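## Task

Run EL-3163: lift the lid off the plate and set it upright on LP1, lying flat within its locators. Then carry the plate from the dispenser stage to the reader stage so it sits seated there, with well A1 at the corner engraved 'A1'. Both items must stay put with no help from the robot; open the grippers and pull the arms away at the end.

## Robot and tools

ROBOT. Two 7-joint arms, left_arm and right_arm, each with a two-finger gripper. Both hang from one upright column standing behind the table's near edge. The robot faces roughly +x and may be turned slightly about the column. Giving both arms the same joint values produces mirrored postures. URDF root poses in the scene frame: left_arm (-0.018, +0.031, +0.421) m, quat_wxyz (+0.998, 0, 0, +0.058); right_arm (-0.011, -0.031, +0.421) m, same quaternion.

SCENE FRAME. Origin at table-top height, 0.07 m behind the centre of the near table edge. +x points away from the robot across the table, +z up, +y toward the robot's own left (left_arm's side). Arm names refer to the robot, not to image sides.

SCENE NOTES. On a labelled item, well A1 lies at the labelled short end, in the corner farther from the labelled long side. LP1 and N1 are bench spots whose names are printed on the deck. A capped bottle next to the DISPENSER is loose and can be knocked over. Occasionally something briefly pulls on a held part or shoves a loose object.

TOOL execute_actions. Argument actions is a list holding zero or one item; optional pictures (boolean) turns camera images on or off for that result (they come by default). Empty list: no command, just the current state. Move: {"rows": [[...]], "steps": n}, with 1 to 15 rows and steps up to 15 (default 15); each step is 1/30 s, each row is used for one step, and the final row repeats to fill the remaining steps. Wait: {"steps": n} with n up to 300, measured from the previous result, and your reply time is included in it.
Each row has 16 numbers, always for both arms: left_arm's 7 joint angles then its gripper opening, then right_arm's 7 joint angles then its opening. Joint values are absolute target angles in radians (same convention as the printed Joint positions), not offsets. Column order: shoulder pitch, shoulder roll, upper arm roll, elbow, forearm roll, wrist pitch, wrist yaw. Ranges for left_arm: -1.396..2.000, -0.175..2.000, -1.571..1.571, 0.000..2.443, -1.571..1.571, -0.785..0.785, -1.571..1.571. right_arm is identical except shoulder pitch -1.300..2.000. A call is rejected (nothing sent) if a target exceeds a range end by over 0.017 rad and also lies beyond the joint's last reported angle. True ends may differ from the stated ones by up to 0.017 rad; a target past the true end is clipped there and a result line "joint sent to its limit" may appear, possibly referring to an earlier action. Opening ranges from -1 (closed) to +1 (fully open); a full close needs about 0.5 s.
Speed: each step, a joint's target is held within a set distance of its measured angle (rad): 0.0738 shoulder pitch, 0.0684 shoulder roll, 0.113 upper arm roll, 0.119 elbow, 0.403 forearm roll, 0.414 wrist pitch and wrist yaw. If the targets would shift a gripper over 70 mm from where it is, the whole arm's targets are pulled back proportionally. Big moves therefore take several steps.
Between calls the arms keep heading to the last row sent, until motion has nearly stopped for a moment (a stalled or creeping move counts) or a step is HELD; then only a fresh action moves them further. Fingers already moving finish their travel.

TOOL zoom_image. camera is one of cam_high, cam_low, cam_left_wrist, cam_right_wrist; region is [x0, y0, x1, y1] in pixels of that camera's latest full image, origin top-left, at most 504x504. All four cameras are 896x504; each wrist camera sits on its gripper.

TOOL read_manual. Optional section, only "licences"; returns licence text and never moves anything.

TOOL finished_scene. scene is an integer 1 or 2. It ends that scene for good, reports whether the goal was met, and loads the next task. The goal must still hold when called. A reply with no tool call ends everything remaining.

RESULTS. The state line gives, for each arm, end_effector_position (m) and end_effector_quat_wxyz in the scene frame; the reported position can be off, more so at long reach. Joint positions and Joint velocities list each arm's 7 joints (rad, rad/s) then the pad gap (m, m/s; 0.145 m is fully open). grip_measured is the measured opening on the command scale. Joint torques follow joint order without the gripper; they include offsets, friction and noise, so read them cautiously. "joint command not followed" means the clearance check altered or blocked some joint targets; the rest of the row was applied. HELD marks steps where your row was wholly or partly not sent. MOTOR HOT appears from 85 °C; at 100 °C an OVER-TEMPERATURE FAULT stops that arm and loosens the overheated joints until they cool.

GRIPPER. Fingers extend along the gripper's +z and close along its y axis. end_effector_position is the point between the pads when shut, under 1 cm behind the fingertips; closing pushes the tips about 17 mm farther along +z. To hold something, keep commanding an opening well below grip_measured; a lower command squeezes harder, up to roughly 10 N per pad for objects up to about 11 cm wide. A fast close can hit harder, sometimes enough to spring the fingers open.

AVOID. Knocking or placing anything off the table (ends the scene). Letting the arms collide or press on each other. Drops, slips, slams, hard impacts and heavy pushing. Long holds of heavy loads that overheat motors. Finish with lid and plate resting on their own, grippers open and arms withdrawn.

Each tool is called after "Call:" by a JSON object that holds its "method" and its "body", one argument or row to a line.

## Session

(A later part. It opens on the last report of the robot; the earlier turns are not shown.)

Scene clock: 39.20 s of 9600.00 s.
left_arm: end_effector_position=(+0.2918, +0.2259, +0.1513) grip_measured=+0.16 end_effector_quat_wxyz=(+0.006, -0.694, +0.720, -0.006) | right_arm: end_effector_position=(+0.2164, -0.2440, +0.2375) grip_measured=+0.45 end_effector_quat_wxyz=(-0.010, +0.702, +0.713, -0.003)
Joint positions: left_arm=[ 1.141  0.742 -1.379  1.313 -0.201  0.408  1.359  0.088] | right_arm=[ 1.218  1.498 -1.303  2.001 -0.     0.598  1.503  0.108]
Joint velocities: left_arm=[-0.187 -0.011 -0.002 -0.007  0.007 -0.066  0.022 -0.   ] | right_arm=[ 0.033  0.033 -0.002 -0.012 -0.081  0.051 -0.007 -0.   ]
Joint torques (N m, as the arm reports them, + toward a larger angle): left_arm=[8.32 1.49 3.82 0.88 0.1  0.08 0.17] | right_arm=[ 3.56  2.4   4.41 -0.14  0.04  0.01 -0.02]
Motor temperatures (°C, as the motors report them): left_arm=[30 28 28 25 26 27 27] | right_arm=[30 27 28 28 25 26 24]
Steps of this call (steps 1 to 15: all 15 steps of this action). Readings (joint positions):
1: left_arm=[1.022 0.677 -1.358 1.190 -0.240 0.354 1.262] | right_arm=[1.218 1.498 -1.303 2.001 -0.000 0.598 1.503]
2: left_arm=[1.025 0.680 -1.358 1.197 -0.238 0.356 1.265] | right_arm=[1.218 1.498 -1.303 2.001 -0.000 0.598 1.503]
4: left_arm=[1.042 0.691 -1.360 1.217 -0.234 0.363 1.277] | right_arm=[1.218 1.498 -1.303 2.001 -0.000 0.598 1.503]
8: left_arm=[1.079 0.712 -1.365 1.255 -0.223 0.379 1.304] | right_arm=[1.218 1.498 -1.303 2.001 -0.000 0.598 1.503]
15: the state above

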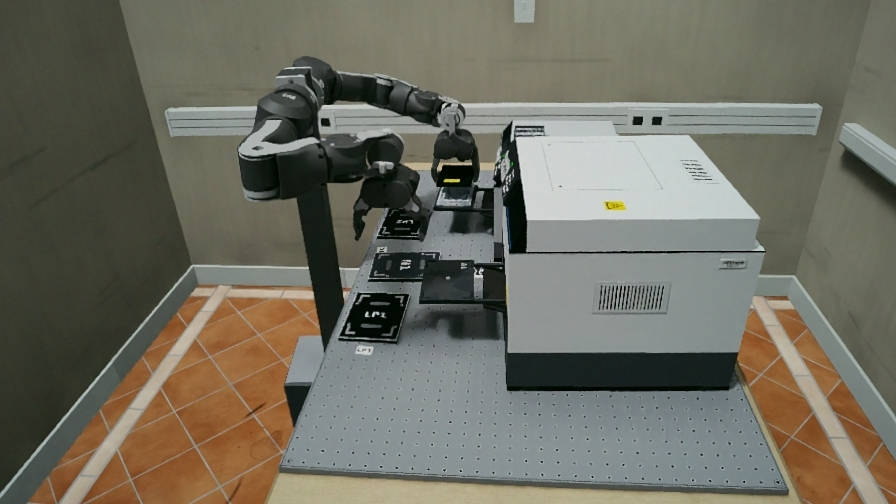

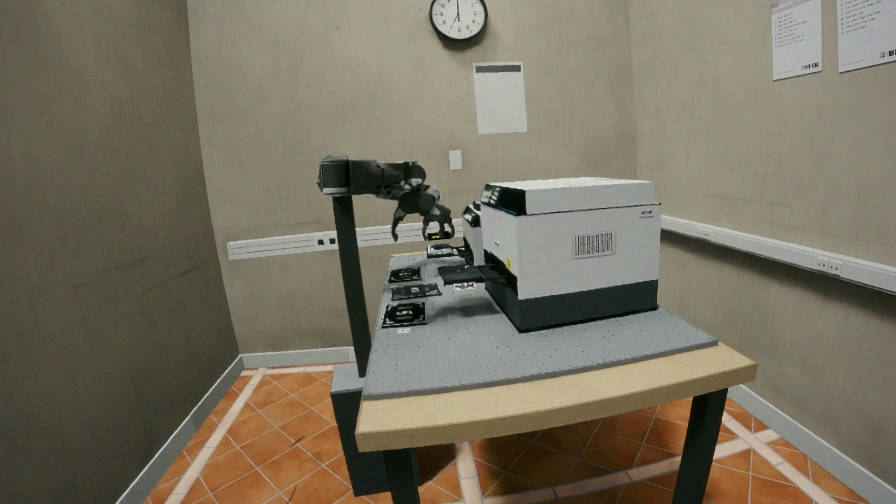

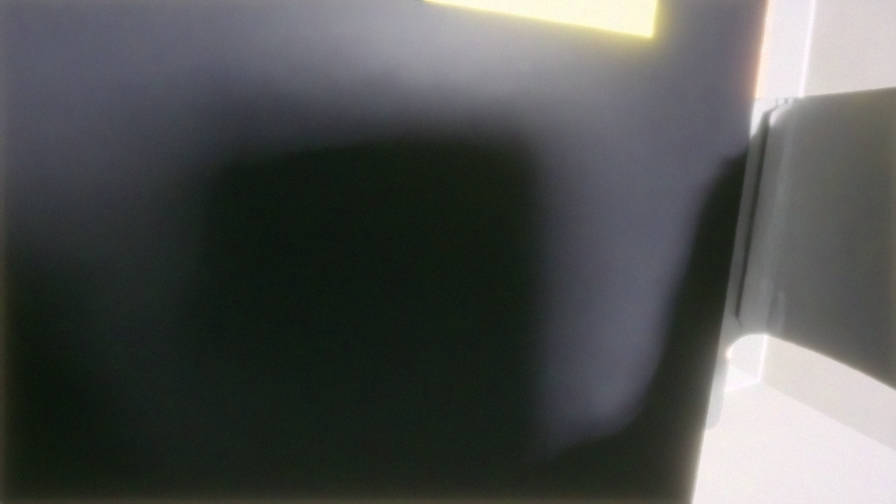

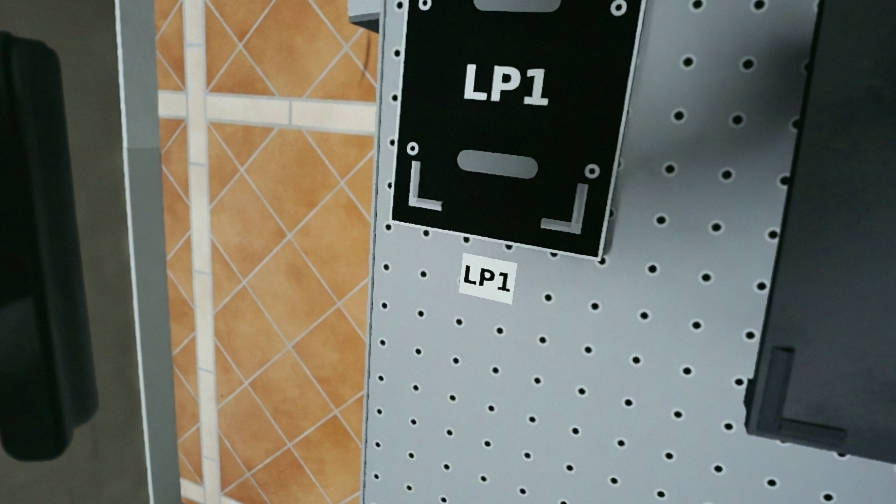

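Call:
{"method": "execute_actions", "body": {
  "actions": [
    {"rows":[[1.134,0.741,-1.384,1.311,-0.198,0.412,1.375,-0.6,1.22,1.47,-1.31,2,-0.01,0.58,1.5,0.45],[1.134,0.741,-1.384,1.311,-0.198,0.412,1.375,-0.6,1.23,1.42,-1.32,2,-0.02,0.56,1.5,0.45],[1.134,0.741,-1.384,1.311,-0.198,0.412,1.375,-0.6,1.23,1.36,-1.33,2,-0.04,0.53,1.51,0.45],[1.134,0.741,-1.384,1.311,-0.198,0.412,1.375,-0.6,1.24,1.3,-1.34,2,-0.055,0.5,1.51,0.45],[1.134,0.741,-1.384,1.311,-0.198,0.412,1.375,-0.6,1.24,1.24,-1.355,2,-0.07,0.47,1.51,0.45],[1.134,0.741,-1.384,1.311,-0.198,0.412,1.375,-0.6,1.25,1.18,-1.37,2,-0.09,0.44,1.52,0.45],[1.134,0.741,-1.384,1.311,-0.198,0.412,1.375,-0.6,1.25,1.12,-1.385,2,-0.105,0.41,1.52,0.45],[1.134,0.741,-1.384,1.311,-0.198,0.412,1.375,-0.6,1.26,1.06,-1.4,2,-0.12,0.38,1.52,0.45],[1.134,0.741,-1.384,1.311,-0.198,0.412,1.375,-0.6,1.26,1.0,-1.415,2,-0.14,0.35,1.53,0.45],[1.134,0.741,-1.384,1.311,-0.198,0.412,1.375,-0.6,1.27,0.94,-1.43,1.99,-0.155,0.32,1.53,0.45],[1.134,0.741,-1.384,1.311,-0.198,0.412,1.375,-0.6,1.27,0.88,-1.445,1.99,-0.17,0.29,1.53,0.45],[1.134,0.741,-1.384,1.311,-0.198,0.412,1.375,-0.6,1.27,0.82,-1.46,1.99,-0.19,0.26,1.54,0.45],[1.134,0.741,-1.384,1.311,-0.198,0.412,1.375,-0.6,1.27,0.76,-1.475,1.98,-0.205,0.23,1.54,0.45],[1.134,0.741,-1.384,1.311,-0.198,0.412,1.375,-0.6,1.27,0.7,-1.49,1.98,-0.22,0.2,1.54,0.45],[1.134,0.741,-1.384,1.311,-0.198,0.412,1.375,-0.6,1.27,0.64,-1.505,1.98,-0.24,0.17,1.55,0.45]]}
  ],
  "pictures": false
}}

Call:
{"method": "execute_actions", "body": {
  "actions": [
    {"rows":[[1.134,0.741,-1.384,1.311,-0.198,0.412,1.375,-0.6,1.27,0.585,-1.52,1.975,-0.255,0.14,1.555,0.45],[1.134,0.741,-1.384,1.311,-0.198,0.412,1.375,-0.6,1.27,0.535,-1.53,1.971,-0.27,0.11,1.56,0.45],[1.134,0.741,-1.384,1.311,-0.198,0.412,1.375,-0.6,1.27,0.495,-1.54,1.971,-0.28,0.085,1.565,0.45],[1.134,0.741,-1.384,1.311,-0.198,0.412,1.375,-0.6,1.27,0.465,-1.545,1.971,-0.29,0.07,1.565,0.45],[1.134,0.741,-1.384,1.311,-0.198,0.412,1.375,-0.6,1.27,0.449,-1.548,1.971,-0.292,0.06,1.565,0.45]]}
  ]
}}

Scene clock: 48.97 s of 9600.00 s.
left_arm: end_effector_position=(+0.2878, +0.2256, +0.1483) grip_measured=+0.16 end_effector_quat_wxyz=(-0.000, -0.695, +0.719, +0.002) | right_arm: end_effector_position=(+0.2086, -0.0454, +0.2034) grip_measured=+0.45 end_effector_quat_wxyz=(-0.020, +0.168, +0.986, +0.011)
Joint positions: left_arm=[ 1.136  0.74  -1.385  1.312 -0.199  0.413  1.369  0.088] | right_arm=[ 1.269  0.642 -1.501  1.978 -0.22   0.209  1.539  0.108]
Joint velocities: left_arm=[ 0.011 -0.077 -0.022  0.017 -0.066  0.022  0.007 -0.   ] | right_arm=[ 0.055 -1.637 -0.339  0.002 -0.388 -0.711 -0.081  0.   ]
Joint torques (N m, as the arm reports them, + toward a larger angle): left_arm=[ 9.2   1.79  5.05  1.06  0.09 -0.01  0.15] | right_arm=[ 5.71  3.25  2.99  0.93  0.05 -0.2   0.27]
Motor temperatures (°C, as the motors report them): left_arm=[30 28 28 25 26 27 27] | right_arm=[30 27 28 27 25 26 24]
Steps of this call (steps 1 to 15: the robot went on to your last target; steps 16 to 160: nothing new was sent; then 3.93 s passed at rest; steps 161 to 175: all 15 steps of this action). Readings (joint positions):
161: left_arm=[1.136 0.740 -1.385 1.312 -0.199 0.413 1.365] | right_arm=[1.218 1.486 -1.305 1.998 -0.006 0.592 1.503]
162: left_arm=[1.136 0.740 -1.385 1.312 -0.199 0.413 1.367] | right_arm=[1.227 1.443 -1.315 1.994 -0.016 0.579 1.504]
164: left_arm=[1.136 0.740 -1.385 1.312 -0.199 0.413 1.368] | right_arm=[1.235 1.310 -1.337 1.997 -0.040 0.534 1.507]
168: left_arm=[1.136 0.740 -1.385 1.312 -0.199 0.413 1.369] | right_arm=[1.254 1.061 -1.397 1.999 -0.101 0.419 1.515]
175: the state above

Scene clock: 49.47 s of 9600.00 s.
left_arm: end_effector_position=(+0.2878, +0.2256, +0.1483) grip_measured=+0.16 end_effector_quat_wxyz=(-0.000, -0.695, +0.719, +0.002) | right_arm: end_effector_position=(+0.1904, -0.0070, +0.2000) grip_measured=+0.45 end_effector_quat_wxyz=(-0.001, +0.001, +1.000, +0.010)
Joint positions: left_arm=[ 1.136  0.74  -1.385  1.312 -0.199  0.413  1.369  0.088] | right_arm=[ 1.268  0.45  -1.545  1.971 -0.291  0.063  1.559  0.108]
Joint velocities: left_arm=[-0.011 -0.011  0.002  0.002 -0.051 -0.051  0.051  0.   ] | right_arm=[ 0.077  0.011 -0.007 -0.007  0.007 -0.007  0.051 -0.   ]
Joint torques (N m, as the arm reports them, + toward a larger angle): left_arm=[ 9.29  1.86  5.05  1.11  0.08 -0.01  0.15] | right_arm=[ 6.05 -0.31  2.48  0.49  0.01 -0.21  0.15]
Motor temperatures (°C, as the motors report them): left_arm=[30 28 28 25 26 27 27] | right_arm=[30 27 28 27 25 26 24]
Steps of this call (steps 1 to 15: all 15 steps of this action). Readings (joint positions):
1: left_arm=[1.136 0.740 -1.385 1.312 -0.199 0.413 1.369] | right_arm=[1.269 0.584 -1.516 1.976 -0.235 0.179 1.543]
2: left_arm=[1.136 0.740 -1.385 1.312 -0.199 0.413 1.369] | right_arm=[1.269 0.531 -1.527 1.973 -0.250 0.149 1.547]
4: left_arm=[1.136 0.740 -1.385 1.312 -0.199 0.413 1.369] | right_arm=[1.268 0.459 -1.542 1.973 -0.274 0.099 1.554]
8: left_arm=[1.136 0.740 -1.385 1.312 -0.199 0.413 1.369] | right_arm=[1.268 0.451 -1.545 1.972 -0.289 0.065 1.558]
15: the state above

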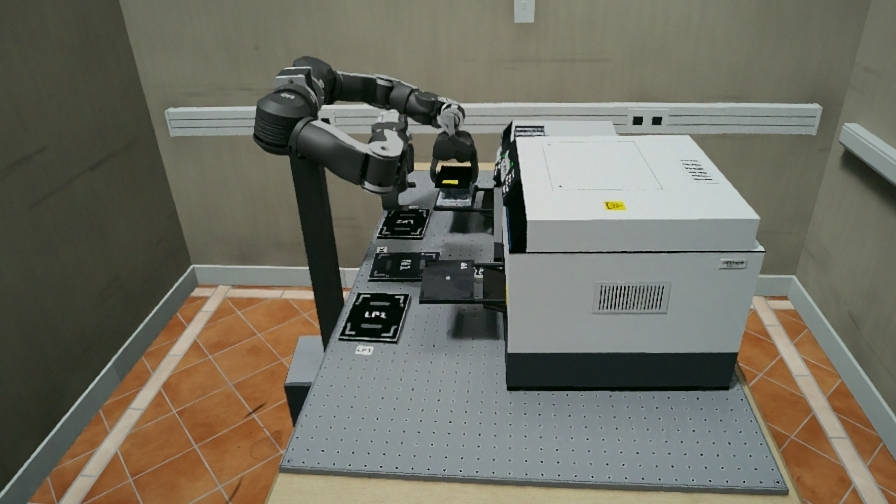

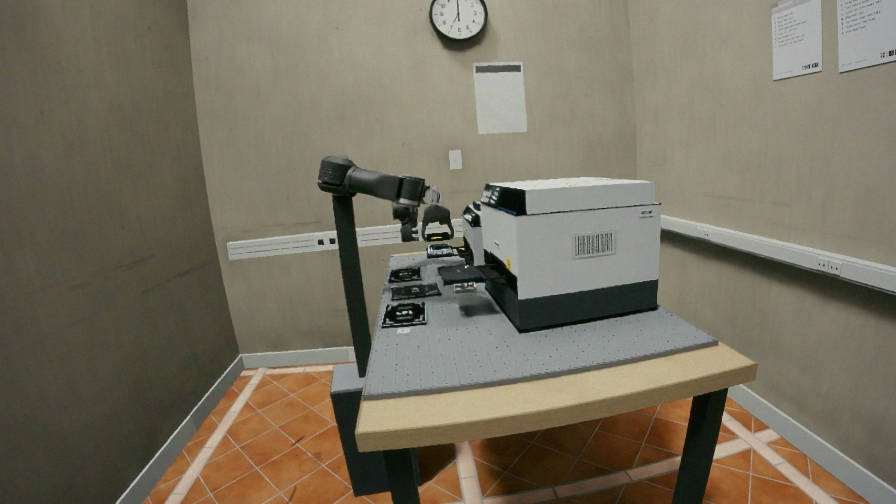

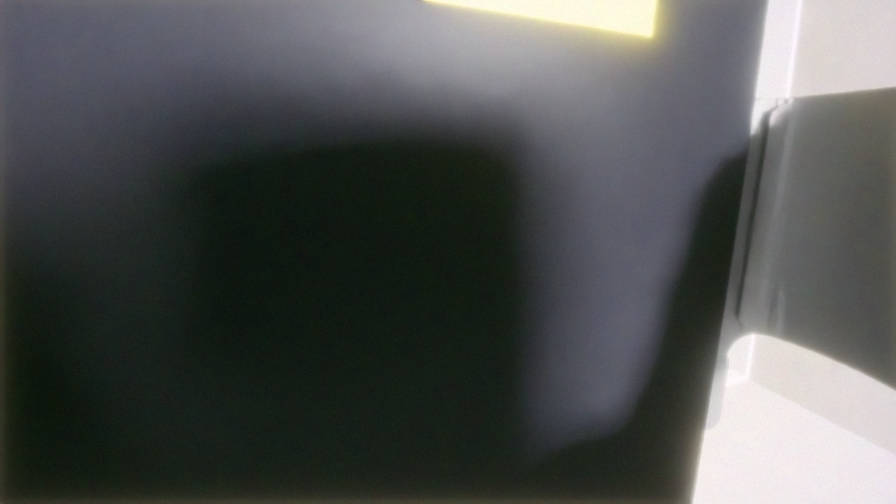

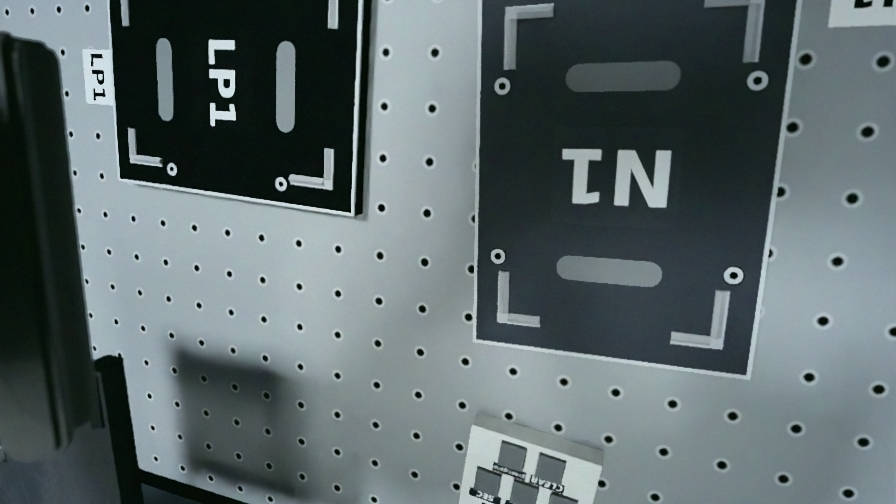

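Call:
{"method": "execute_actions", "body": {
  "actions": [
    {"rows":[[1.14,0.74,-1.388,1.325,-0.2,0.405,1.38,-0.6,1.27,0.48,-1.54,1.97,-0.28,0.08,1.56,0.45],[1.146,0.735,-1.392,1.345,-0.203,0.39,1.385,-0.6,1.27,0.53,-1.53,1.97,-0.27,0.11,1.56,0.45],[1.152,0.725,-1.4,1.375,-0.209,0.37,1.393,-0.6,1.27,0.585,-1.52,1.975,-0.255,0.14,1.555,0.45],[1.158,0.712,-1.409,1.41,-0.215,0.348,1.402,-0.6,1.27,0.64,-1.505,1.98,-0.24,0.17,1.55,0.45],[1.164,0.699,-1.418,1.445,-0.221,0.325,1.412,-0.6,1.27,0.7,-1.49,1.98,-0.22,0.2,1.54,0.45],[1.17,0.686,-1.428,1.48,-0.228,0.302,1.421,-0.6,1.27,0.76,-1.475,1.98,-0.205,0.23,1.54,0.45],[1.176,0.673,-1.437,1.515,-0.234,0.279,1.431,-0.6,1.27,0.82,-1.46,1.99,-0.19,0.26,1.54,0.45],[1.182,0.66,-1.446,1.55,-0.24,0.256,1.44,-0.6,1.27,0.88,-1.445,1.99,-0.17,0.29,1.53,0.45],[1.188,0.646,-1.456,1.585,-0.246,0.233,1.45,-0.6,1.27,0.94,-1.43,1.99,-0.155,0.32,1.53,0.45],[1.194,0.632,-1.465,1.62,-0.252,0.21,1.459,-0.6,1.26,1.0,-1.415,2,-0.14,0.35,1.53,0.45],[1.2,0.618,-1.474,1.655,-0.259,0.187,1.469,-0.6,1.26,1.06,-1.4,2,-0.12,0.38,1.52,0.45],[1.206,0.604,-1.484,1.69,-0.265,0.164,1.478,-0.6,1.25,1.12,-1.385,2,-0.105,0.41,1.52,0.45],[1.212,0.59,-1.493,1.725,-0.271,0.141,1.488,-0.6,1.25,1.18,-1.37,2,-0.09,0.44,1.52,0.45],[1.218,0.576,-1.502,1.76,-0.277,0.119,1.497,-0.6,1.24,1.24,-1.355,2,-0.07,0.47,1.51,0.45],[1.224,0.562,-1.512,1.795,-0.284,0.096,1.507,-0.6,1.24,1.3,-1.34,2,-0.055,0.5,1.51,0.45]]}
  ],
  "pictures": false
}}

Call:
{"method": "execute_actions", "body": {
  "actions": [
    {"rows":[[1.225,0.546,-1.521,1.825,-0.295,0.072,1.515,-0.6,1.23,1.36,-1.33,2,-0.04,0.53,1.51,0.45],[1.22,0.528,-1.53,1.85,-0.31,0.047,1.522,-0.6,1.23,1.41,-1.32,2,-0.02,0.56,1.5,0.45],[1.21,0.508,-1.537,1.865,-0.33,0.022,1.527,-0.6,1.22,1.45,-1.31,2,-0.01,0.58,1.5,0.45],[1.195,0.486,-1.542,1.87,-0.355,-0.005,1.528,-0.6,1.22,1.48,-1.3,2,0,0.6,1.5,0.45],[1.175,0.46,-1.545,1.865,-0.385,-0.035,1.526,-0.6,1.22,1.5,-1.3,2,0,0.6,1.5,0.45],[1.15,0.432,-1.544,1.85,-0.418,-0.063,1.522,-0.6,1.22,1.5,-1.3,2,0,0.6,1.5,0.45],[1.12,0.408,-1.542,1.825,-0.45,-0.085,1.515,-0.6,1.22,1.5,-1.3,2,0,0.6,1.5,0.45],[1.09,0.385,-1.54,1.797,-0.483,-0.105,1.507,-0.6,1.22,1.5,-1.3,2,0,0.6,1.5,0.45],[1.06,0.363,-1.538,1.768,-0.516,-0.125,1.498,-0.6,1.22,1.5,-1.3,2,0,0.6,1.5,0.45],[1.03,0.341,-1.536,1.738,-0.549,-0.145,1.489,-0.6,1.22,1.5,-1.3,2,0,0.6,1.5,0.45],[1.0,0.32,-1.534,1.707,-0.582,-0.165,1.479,-0.6,1.22,1.5,-1.3,2,0,0.6,1.5,0.45],[0.97,0.299,-1.531,1.675,-0.615,-0.185,1.468,-0.6,1.22,1.5,-1.3,2,0,0.6,1.5,0.45],[0.94,0.278,-1.529,1.642,-0.648,-0.205,1.457,-0.6,1.22,1.5,-1.3,2,0,0.6,1.5,0.45],[0.91,0.257,-1.527,1.608,-0.682,-0.225,1.446,-0.6,1.22,1.5,-1.3,2,0,0.6,1.5,0.45],[0.88,0.236,-1.525,1.574,-0.715,-0.245,1.434,-0.6,1.22,1.5,-1.3,2,0,0.6,1.5,0.45]]}
  ],
  "pictures": false
}}

Call:
{"method": "execute_actions", "body": {
  "actions": [
    {"rows":[[0.85,0.215,-1.523,1.539,-0.749,-0.265,1.421,-0.6,1.22,1.5,-1.3,2,0,0.6,1.5,0.45],[0.82,0.194,-1.521,1.504,-0.783,-0.285,1.408,-0.6,1.22,1.5,-1.3,2,0,0.6,1.5,0.45],[0.79,0.174,-1.519,1.468,-0.817,-0.305,1.395,-0.6,1.22,1.5,-1.3,2,0,0.6,1.5,0.45],[0.77,0.16,-1.517,1.444,-0.84,-0.32,1.386,-0.6,1.22,1.5,-1.3,2,0,0.6,1.5,0.45],[0.75,0.147,-1.516,1.42,-0.862,-0.333,1.377,-0.6,1.22,1.5,-1.3,2,0,0.6,1.5,0.45],[0.738,0.141,-1.515,1.397,-0.879,-0.341,1.36,-0.6,1.22,1.5,-1.3,2,0,0.6,1.5,0.45],[0.727,0.135,-1.514,1.375,-0.896,-0.35,1.343,-0.6,1.22,1.5,-1.3,2,0,0.6,1.5,0.45],[0.715,0.13,-1.513,1.352,-0.914,-0.358,1.326,-0.6,1.22,1.5,-1.3,2,0,0.6,1.5,0.45],[0.708,0.126,-1.513,1.339,-0.924,-0.363,1.316,-0.6,1.22,1.5,-1.3,2,0,0.6,1.5,0.45]]}
  ]
}}

Call:
{"method": "zoom_image", "body": {
  "camera": "cam_high",
  "region": [355,220,455,290]
}}

Call:
{"method": "zoom_image", "body": {
  "camera": "cam_low",
  "region": [380,255,450,305]
}}

Scene clock: 64.33 s of 9600.00 s.
left_arm: end_effector_position=(+0.2228, +0.0895, +0.1822) grip_measured=+0.16 end_effector_quat_wxyz=(-0.012, -0.288, +0.957, -0.017) | right_arm: end_effector_position=(+0.2300, -0.1999, +0.2270) grip_measured=+0.45 end_effector_quat_wxyz=(-0.010, +0.575, +0.818, -0.000)
Joint positions: left_arm=[ 1.222  0.56  -1.505  1.792 -0.274  0.126  1.488  0.088] | right_arm=[ 1.24   1.299 -1.348  2.    -0.076  0.461  1.517  0.108]
Joint velocities: left_arm=[ 0.077 -0.319 -0.252  0.93   0.007 -0.608  0.315 -0.   ] | right_arm=[-0.011  1.725  0.276 -0.012  0.271  0.681  0.007  0.   ]
Joint torques (N m, as the arm reports them, + toward a larger angle): left_arm=[ 8.79  1.69  4.08  0.25 -0.27 -0.05  0.14] | right_arm=[ 4.26 -2.28  4.66  0.16  0.14  0.06 -0.22]
Motor temperatures (°C, as the motors report them): left_arm=[30 28 28 25 26 27 27] | right_arm=[31 27 28 28 25 26 24]
Steps of this call (steps 1 to 15: the robot went on to your last target; steps 16 to 90: nothing new was sent; then 11.37 s passed at rest; steps 91 to 105: all 15 steps of this action). Readings (joint positions):
91: left_arm=[1.136 0.742 -1.385 1.319 -0.200 0.411 1.370] | right_arm=[1.268 0.462 -1.545 1.973 -0.285 0.069 1.558]
92: left_arm=[1.140 0.743 -1.388 1.336 -0.203 0.403 1.374] | right_arm=[1.268 0.506 -1.538 1.976 -0.275 0.086 1.556]
94: left_arm=[1.157 0.727 -1.402 1.398 -0.214 0.373 1.387] | right_arm=[1.268 0.639 -1.512 1.976 -0.256 0.135 1.553]
98: left_arm=[1.179 0.653 -1.440 1.549 -0.230 0.286 1.421] | right_arm=[1.269 0.878 -1.451 1.990 -0.193 0.251 1.540]
105: the state above

Scene clock: 64.83 s of 9600.00 s.
left_arm: end_effector_position=(+0.1933, +0.0165, +0.0987) grip_measured=+0.16 end_effector_quat_wxyz=(-0.008, -0.052, +0.999, -0.007) | right_arm: end_effector_position=(+0.2167, -0.2442, +0.2380) grip_measured=+0.45 end_effector_quat_wxyz=(-0.010, +0.701, +0.713, -0.003)
Joint positions: left_arm=[ 0.885  0.236 -1.525  1.58  -0.676 -0.218  1.453  0.088] | right_arm=[ 1.22   1.498 -1.303  2.    -0.002  0.597  1.505  0.108]
Joint velocities: left_arm=[-0.692 -0.538 -0.007 -0.921 -0.857 -0.476 -0.3   -0.   ] | right_arm=[ 0.011 -0.033 -0.002  0.012 -0.007  0.037 -0.051  0.   ]
Joint torques (N m, as the arm reports them, + toward a larger angle): left_arm=[ 8.34  0.46  4.1   3.22  0.22 -0.1  -0.06] | right_arm=[ 3.17  2.18  4.2  -0.01  0.08  0.05 -0.12]
Motor temperatures (°C, as the motors report them): left_arm=[30 28 28 25 26 27 27] | right_arm=[31 27 28 28 25 26 24]
Steps of this call (steps 1 to 15: all 15 steps of this action). Readings (joint positions):
1: left_arm=[1.225 0.547 -1.514 1.823 -0.283 0.103 1.497] | right_arm=[1.234 1.359 -1.333 1.999 -0.061 0.491 1.515]
2: left_arm=[1.225 0.531 -1.522 1.848 -0.294 0.079 1.506] | right_arm=[1.231 1.415 -1.326 1.998 -0.044 0.521 1.511]
4: left_arm=[1.203 0.486 -1.533 1.871 -0.329 0.028 1.518] | right_arm=[1.220 1.487 -1.308 1.997 -0.019 0.570 1.507]
8: left_arm=[1.094 0.381 -1.539 1.803 -0.443 -0.075 1.515] | right_arm=[1.220 1.499 -1.303 1.999 -0.003 0.595 1.505]
15: the state above

Scene clock: 65.33 s of 9600.00 s.
left_arm: end_effector_position=(+0.1884, +0.0026, +0.0413) grip_measured=+0.16 end_effector_quat_wxyz=(-0.000, -0.013, +1.000, +0.001) | right_arm: end_effector_position=(+0.2167, -0.2442, +0.2380) grip_measured=+0.45 end_effector_quat_wxyz=(-0.010, +0.701, +0.713, -0.003)
Joint positions: left_arm=[ 0.708  0.126 -1.515  1.337 -0.922 -0.36   1.322  0.088] | right_arm=[ 1.22   1.498 -1.303  2.    -0.002  0.597  1.505  0.108]
Joint velocities: left_arm=[-0.033 -0.011 -0.007  0.007 -0.095 -0.051 -0.007 -0.   ] | right_arm=[-0.055 -0.011  0.007  0.002  0.007 -0.007 -0.022  0.   ]
Joint torques (N m, as the arm reports them, + toward a larger angle): left_arm=[ 6.97 -1.33  3.88  3.22 -0.06 -0.09 -0.22] | right_arm=[ 3.14  2.29  4.02  0.11  0.12  0.06 -0.12]
Motor temperatures (°C, as the motors report them): left_arm=[30 28 28 25 26 27 27] | right_arm=[31 27 28 28 25 26 24]
Steps of this call (steps 1 to 15: all 15 steps of this action). Readings (joint positions):
1: left_arm=[0.854 0.215 -1.522 1.545 -0.709 -0.238 1.441] | right_arm=[1.220 1.498 -1.303 2.000 -0.002 0.597 1.505]
2: left_arm=[0.825 0.195 -1.521 1.509 -0.744 -0.258 1.429] | right_arm=[1.220 1.498 -1.303 2.000 -0.002 0.597 1.505]
4: left_arm=[0.769 0.159 -1.518 1.446 -0.806 -0.296 1.404] | right_arm=[1.220 1.498 -1.303 2.000 -0.002 0.597 1.505]
8: left_arm=[0.721 0.128 -1.515 1.358 -0.890 -0.344 1.350] | right_arm=[1.220 1.498 -1.303 2.000 -0.002 0.597 1.505]
15: the state above

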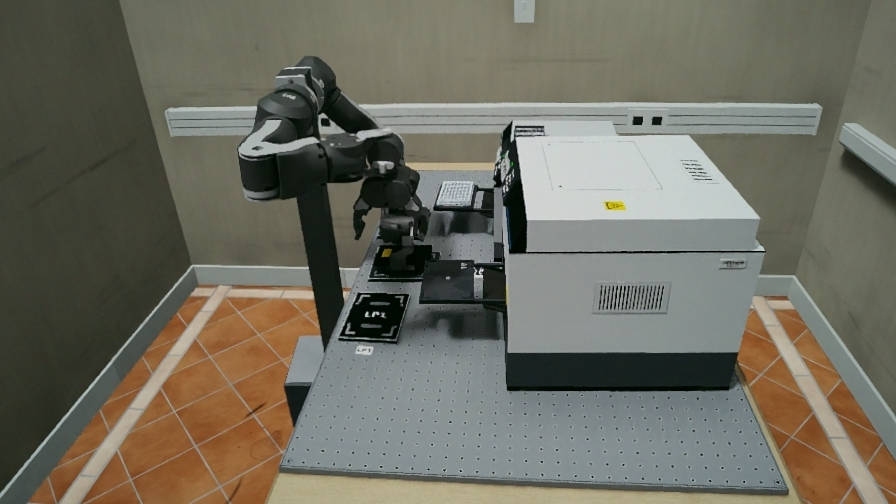

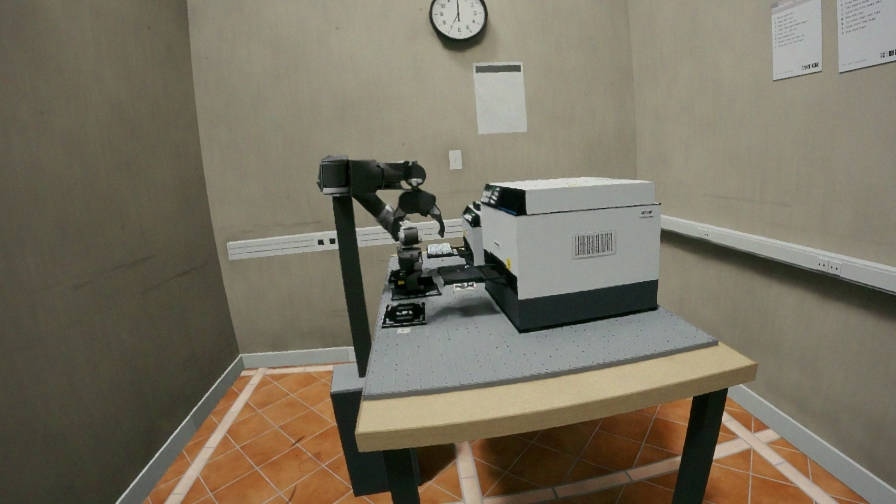

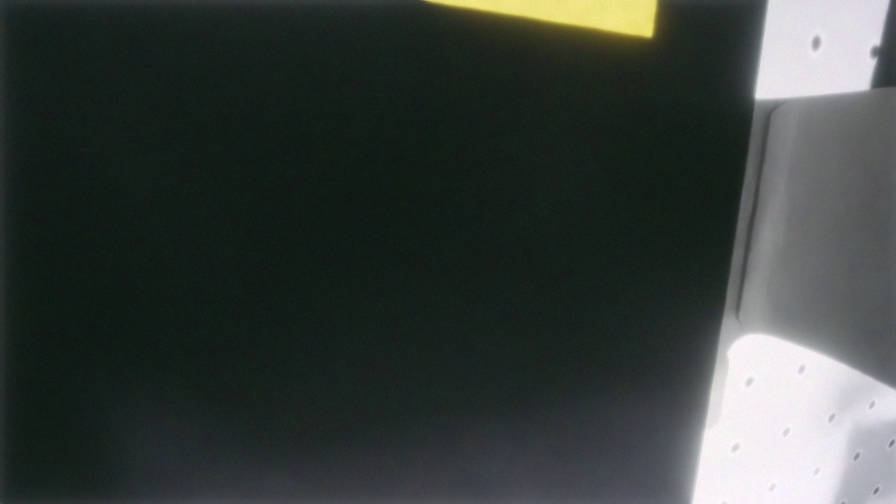

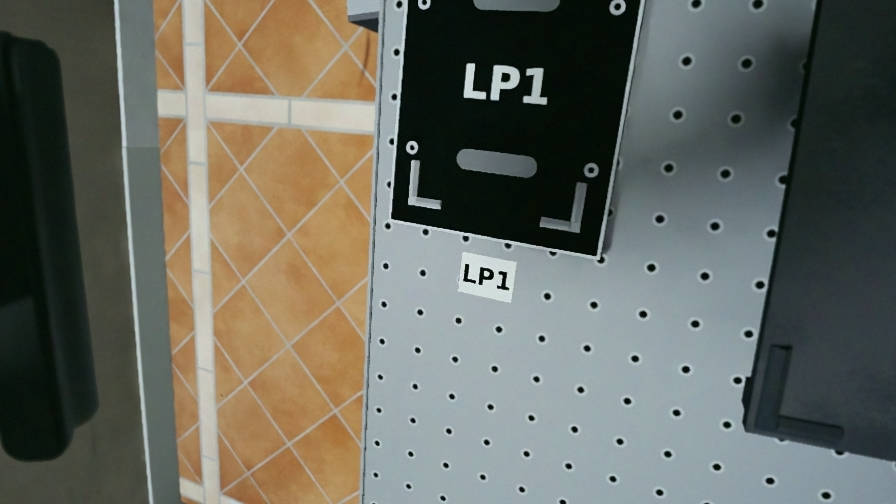

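Region (355, 220, 455, 290) of cam_high's 896x504 image, scaled by 5.040, with more detail than that image has; it fills the top 353 rows of this view, and the rest is white.

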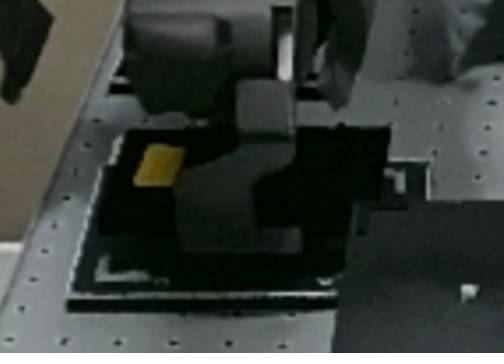

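Region (380, 255, 450, 305) of cam_low's 896x504 image, scaled by 7.200, with more detail than that image has; it fills the top 360 rows of this view, and the rest is white.

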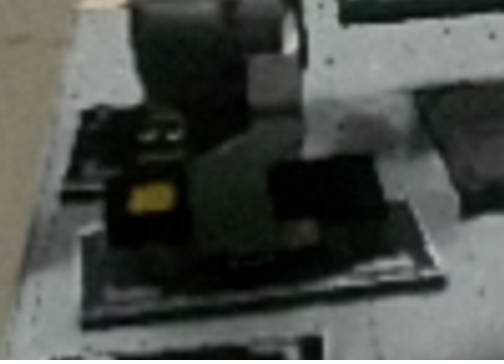

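Call:
{"method": "execute_actions", "body": {
  "actions": [
    {"rows":[[0.704,0.124,-1.512,1.33,-0.93,-0.366,1.309,-0.6,1.22,1.5,-1.3,2,0,0.6,1.5,0.45],[0.7,0.121,-1.511,1.32,-0.938,-0.37,1.302,-0.6,1.22,1.5,-1.3,2,0,0.6,1.5,0.45],[0.696,0.119,-1.511,1.311,-0.945,-0.373,1.295,-0.6,1.22,1.5,-1.3,2,0,0.6,1.5,0.45],[0.691,0.117,-1.51,1.301,-0.952,-0.376,1.288,-0.6,1.22,1.5,-1.3,2,0,0.6,1.5,0.45],[0.687,0.114,-1.51,1.292,-0.959,-0.38,1.281,-0.6,1.22,1.5,-1.3,2,0,0.6,1.5,0.45],[0.682,0.112,-1.509,1.2825,-0.966,-0.383,1.274,-0.6,1.22,1.5,-1.3,2,0,0.6,1.5,0.45]],"steps":12}
  ]
}}

Call:
{"method": "zoom_image", "body": {
  "camera": "cam_high",
  "region": [355,220,455,290]
}}

Scene clock: 68.70 s of 9600.00 s.
left_arm: end_effector_position=(+0.1889, +0.0032, +0.0300) grip_measured=+0.16 end_effector_quat_wxyz=(+0.001, -0.013, +1.000, +0.001) | right_arm: end_effector_position=(+0.2167, -0.2442, +0.2380) grip_measured=+0.45 end_effector_quat_wxyz=(-0.010, +0.701, +0.713, -0.003)
Joint positions: left_arm=[ 0.682  0.113 -1.511  1.283 -0.964 -0.38   1.28   0.088] | right_arm=[ 1.22   1.498 -1.303  2.    -0.002  0.597  1.505  0.108]
Joint velocities: left_arm=[-0.055 -0.077 -0.017  0.002 -0.051 -0.081 -0.051  0.   ] | right_arm=[-0.055 -0.011 -0.002 -0.037 -0.051 -0.022  0.022  0.   ]
Joint torques (N m, as the arm reports them, + toward a larger angle): left_arm=[ 6.73 -1.49  4.    2.85 -0.07 -0.09 -0.19] | right_arm=[ 3.21  2.2   4.08  0.02  0.1   0.03 -0.1 ]
Motor temperatures (°C, as the motors report them): left_arm=[30 28 28 25 26 27 27] | right_arm=[30 27 28 28 25 26 24]
Steps of this call (steps 1 to 15: the robot went on to your last target; steps 16 to 89: nothing new was sent; steps 90 to 101: all 12 steps of this action). Readings (joint positions):
90: left_arm=[0.708 0.125 -1.515 1.335 -0.925 -0.361 1.319] | right_arm=[1.220 1.498 -1.303 2.000 -0.002 0.597 1.505]
91: left_arm=[0.706 0.122 -1.513 1.325 -0.930 -0.364 1.314] | right_arm=[1.220 1.498 -1.303 2.000 -0.002 0.597 1.505]
93: left_arm=[0.697 0.118 -1.512 1.306 -0.943 -0.369 1.302] | right_arm=[1.220 1.498 -1.303 2.000 -0.002 0.597 1.505]
97: left_arm=[0.682 0.114 -1.512 1.283 -0.962 -0.379 1.283] | right_arm=[1.220 1.498 -1.303 2.000 -0.002 0.597 1.505]
101: the state above

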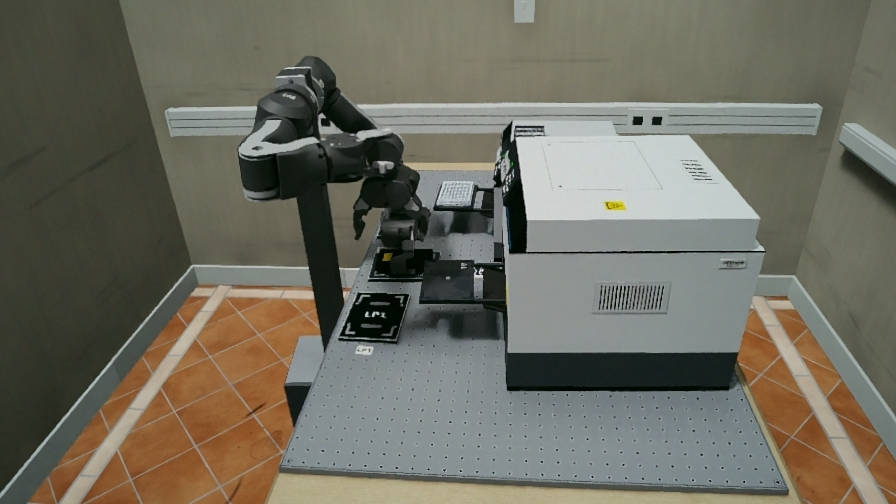

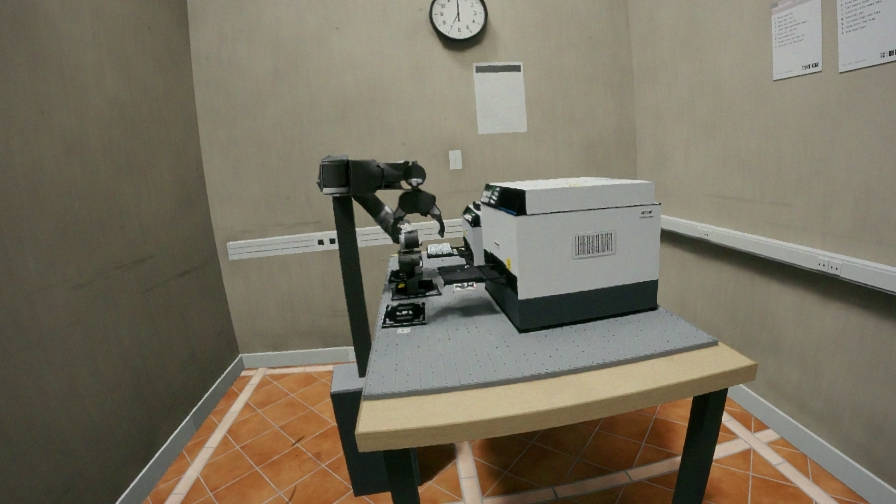

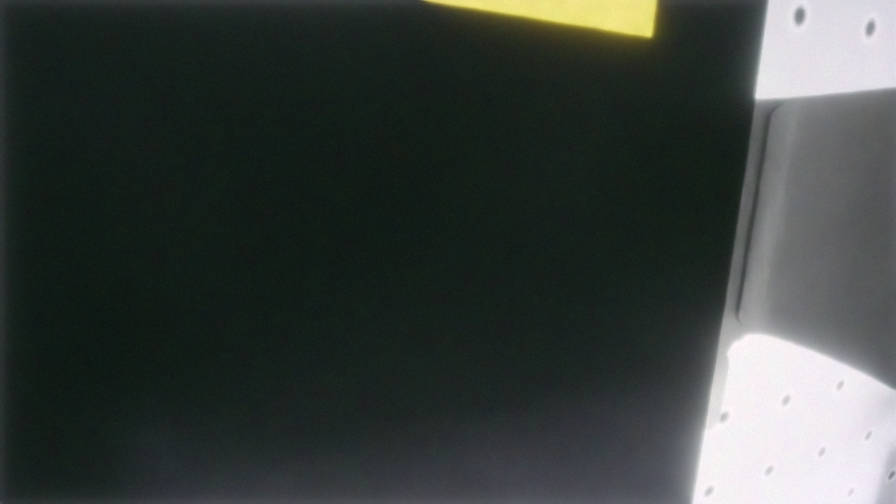

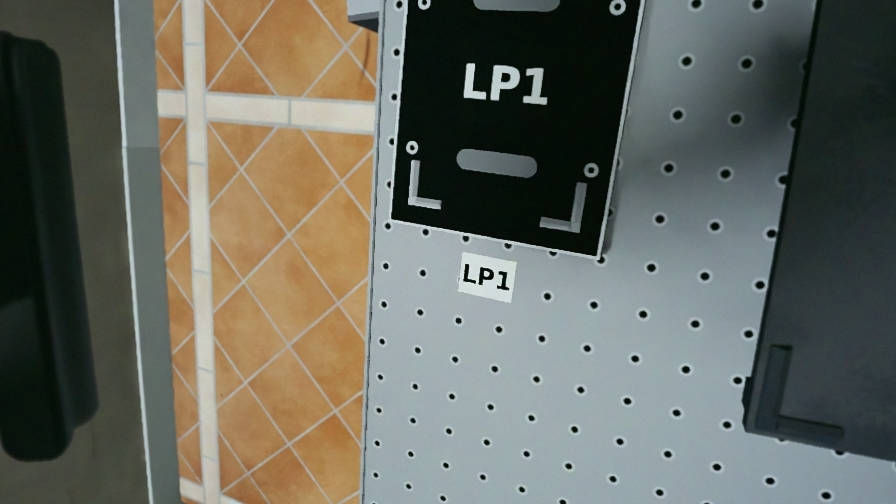

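Region (355, 220, 455, 290) of cam_high's 896x504 image, scaled by 5.040, with more detail than that image has; it fills the top 353 rows of this view, and the rest is white.

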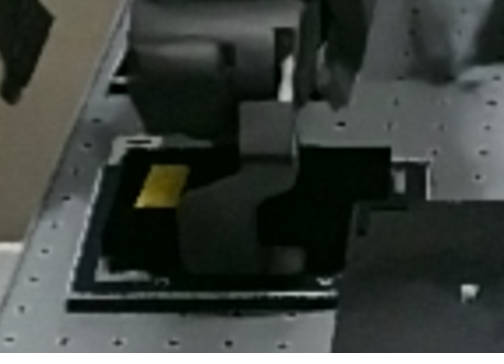

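Call:
{"method": "execute_actions", "body": {
  "actions": [
    {"rows":[[0.685,0.111,-1.509,1.278,-0.962,-0.386,1.271,-0.6,1.22,1.5,-1.3,2,0,0.6,1.5,0.45],[0.688,0.11,-1.509,1.273,-0.96,-0.389,1.267,-0.6,1.22,1.5,-1.3,2,0,0.6,1.5,0.45],[0.688,0.11,-1.509,1.273,-0.96,-0.389,1.267,-0.6,1.22,1.5,-1.3,2,0,0.6,1.5,0.45],[0.688,0.11,-1.509,1.273,-0.96,-0.389,1.267,-0.6,1.22,1.5,-1.3,2,0,0.6,1.5,0.45],[0.685,0.109,-1.509,1.268,-0.966,-0.391,1.263,-0.6,1.22,1.5,-1.3,2,0,0.6,1.5,0.45],[0.682,0.108,-1.508,1.263,-0.97,-0.393,1.26,-0.6,1.22,1.5,-1.3,2,0,0.6,1.5,0.45],[0.68,0.106,-1.508,1.258,-0.974,-0.394,1.256,-0.6,1.22,1.5,-1.3,2,0,0.6,1.5,0.45],[0.677,0.105,-1.508,1.2535,-0.978,-0.396,1.2525,-0.6,1.22,1.5,-1.3,2,0,0.6,1.5,0.45]]}
  ]
}}

Call:
{"method": "zoom_image", "body": {
  "camera": "cam_high",
  "region": [355,220,455,290]
}}

Scene clock: 72.10 s of 9600.00 s.
left_arm: end_effector_position=(+0.1920, +0.0037, +0.0270) grip_measured=+0.16 end_effector_quat_wxyz=(+0.002, -0.012, +1.000, +0.001) | right_arm: end_effector_position=(+0.2167, -0.2442, +0.2380) grip_measured=+0.45 end_effector_quat_wxyz=(-0.010, +0.701, +0.713, -0.003)
Joint positions: left_arm=[ 0.682  0.106 -1.51   1.257 -0.975 -0.392  1.264  0.088] | right_arm=[ 1.22   1.498 -1.303  2.    -0.002  0.597  1.505  0.108]
Joint velocities: left_arm=[ 0.033 -0.033 -0.007 -0.022 -0.007  0.037 -0.007 -0.   ] | right_arm=[-0.055  0.011  0.007  0.007 -0.066 -0.022 -0.037 -0.   ]
Joint torques (N m, as the arm reports them, + toward a larger angle): left_arm=[ 5.48 -1.52  3.78  2.28 -0.13 -0.13 -0.36] | right_arm=[ 2.9   2.25  4.14  0.13  0.13  0.03 -0.09]
Motor temperatures (°C, as the motors report them): left_arm=[30 28 28 25 26 27 27] | right_arm=[30 27 28 27 25 26 24]
Steps of this call (steps 1 to 15: the robot went on to your last target; steps 16 to 87: nothing new was sent; steps 88 to 102: all 15 steps of this action). Readings (joint positions):
88: left_arm=[0.682 0.112 -1.511 1.282 -0.964 -0.381 1.279] | right_arm=[1.220 1.498 -1.303 2.000 -0.002 0.597 1.505]
89: left_arm=[0.684 0.111 -1.511 1.277 -0.962 -0.384 1.276] | right_arm=[1.220 1.498 -1.303 2.000 -0.002 0.597 1.505]
91: left_arm=[0.688 0.111 -1.511 1.275 -0.962 -0.385 1.274] | right_arm=[1.220 1.498 -1.303 2.000 -0.002 0.597 1.505]
95: left_arm=[0.682 0.107 -1.511 1.257 -0.973 -0.391 1.263] | right_arm=[1.220 1.498 -1.303 2.000 -0.002 0.597 1.505]
102: the state above

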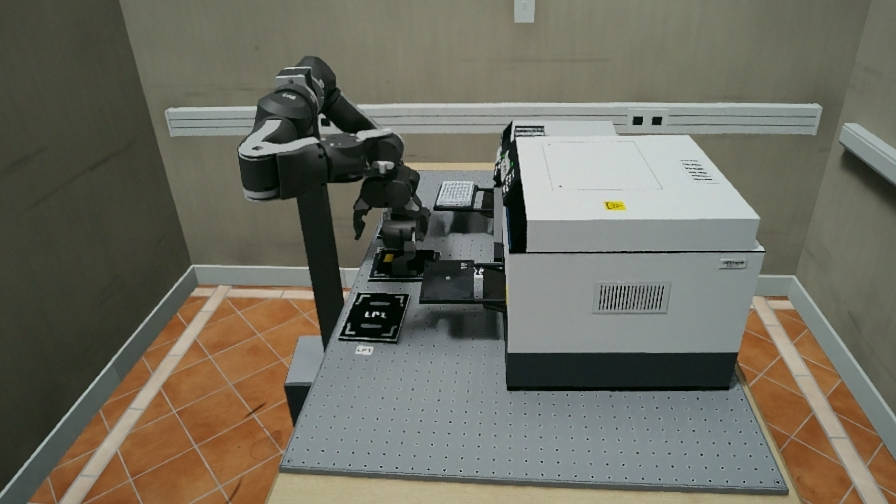

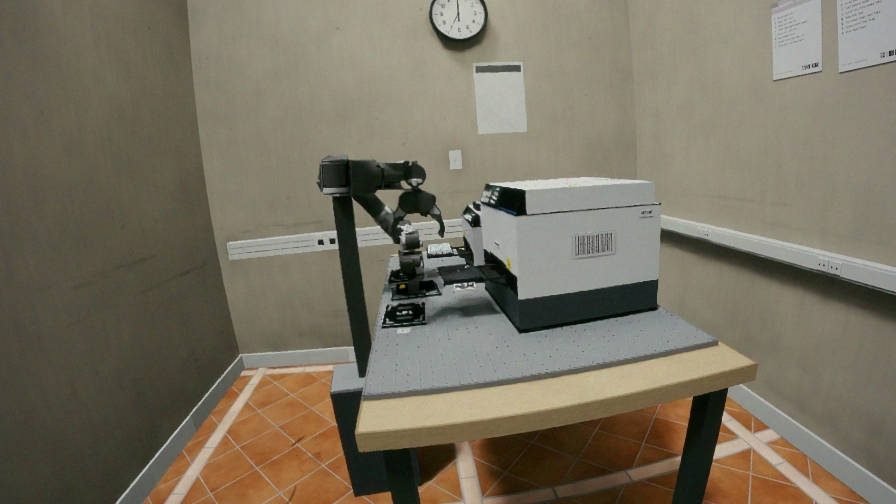

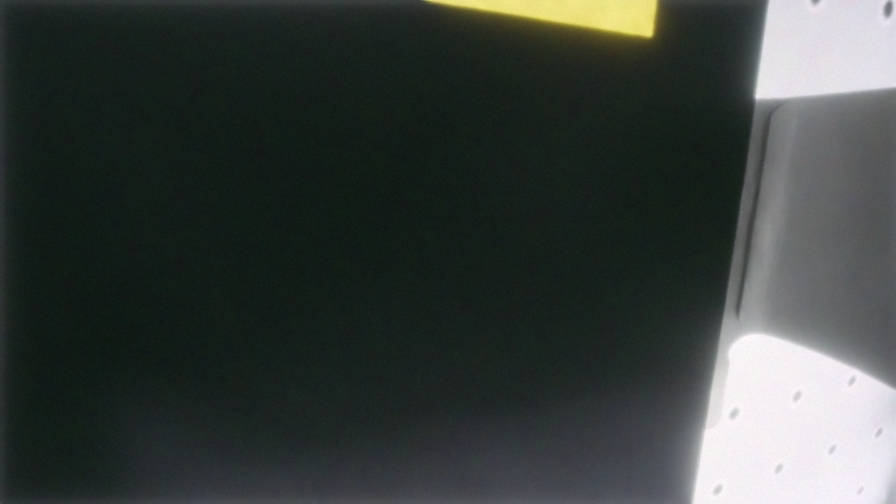

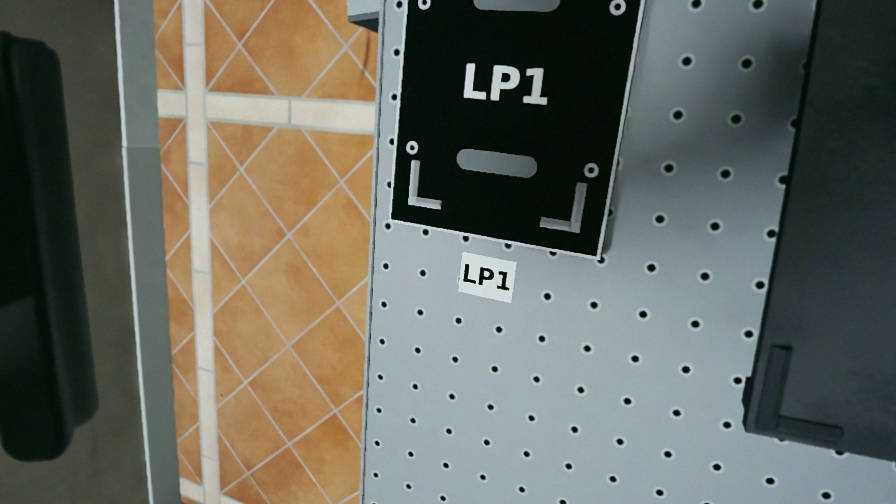

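Region (355, 220, 455, 290) of cam_high's 896x504 image, scaled by 5.040, with more detail than that image has; it fills the top 353 rows of this view, and the rest is white.

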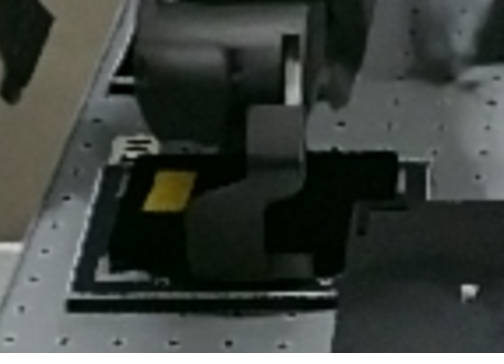

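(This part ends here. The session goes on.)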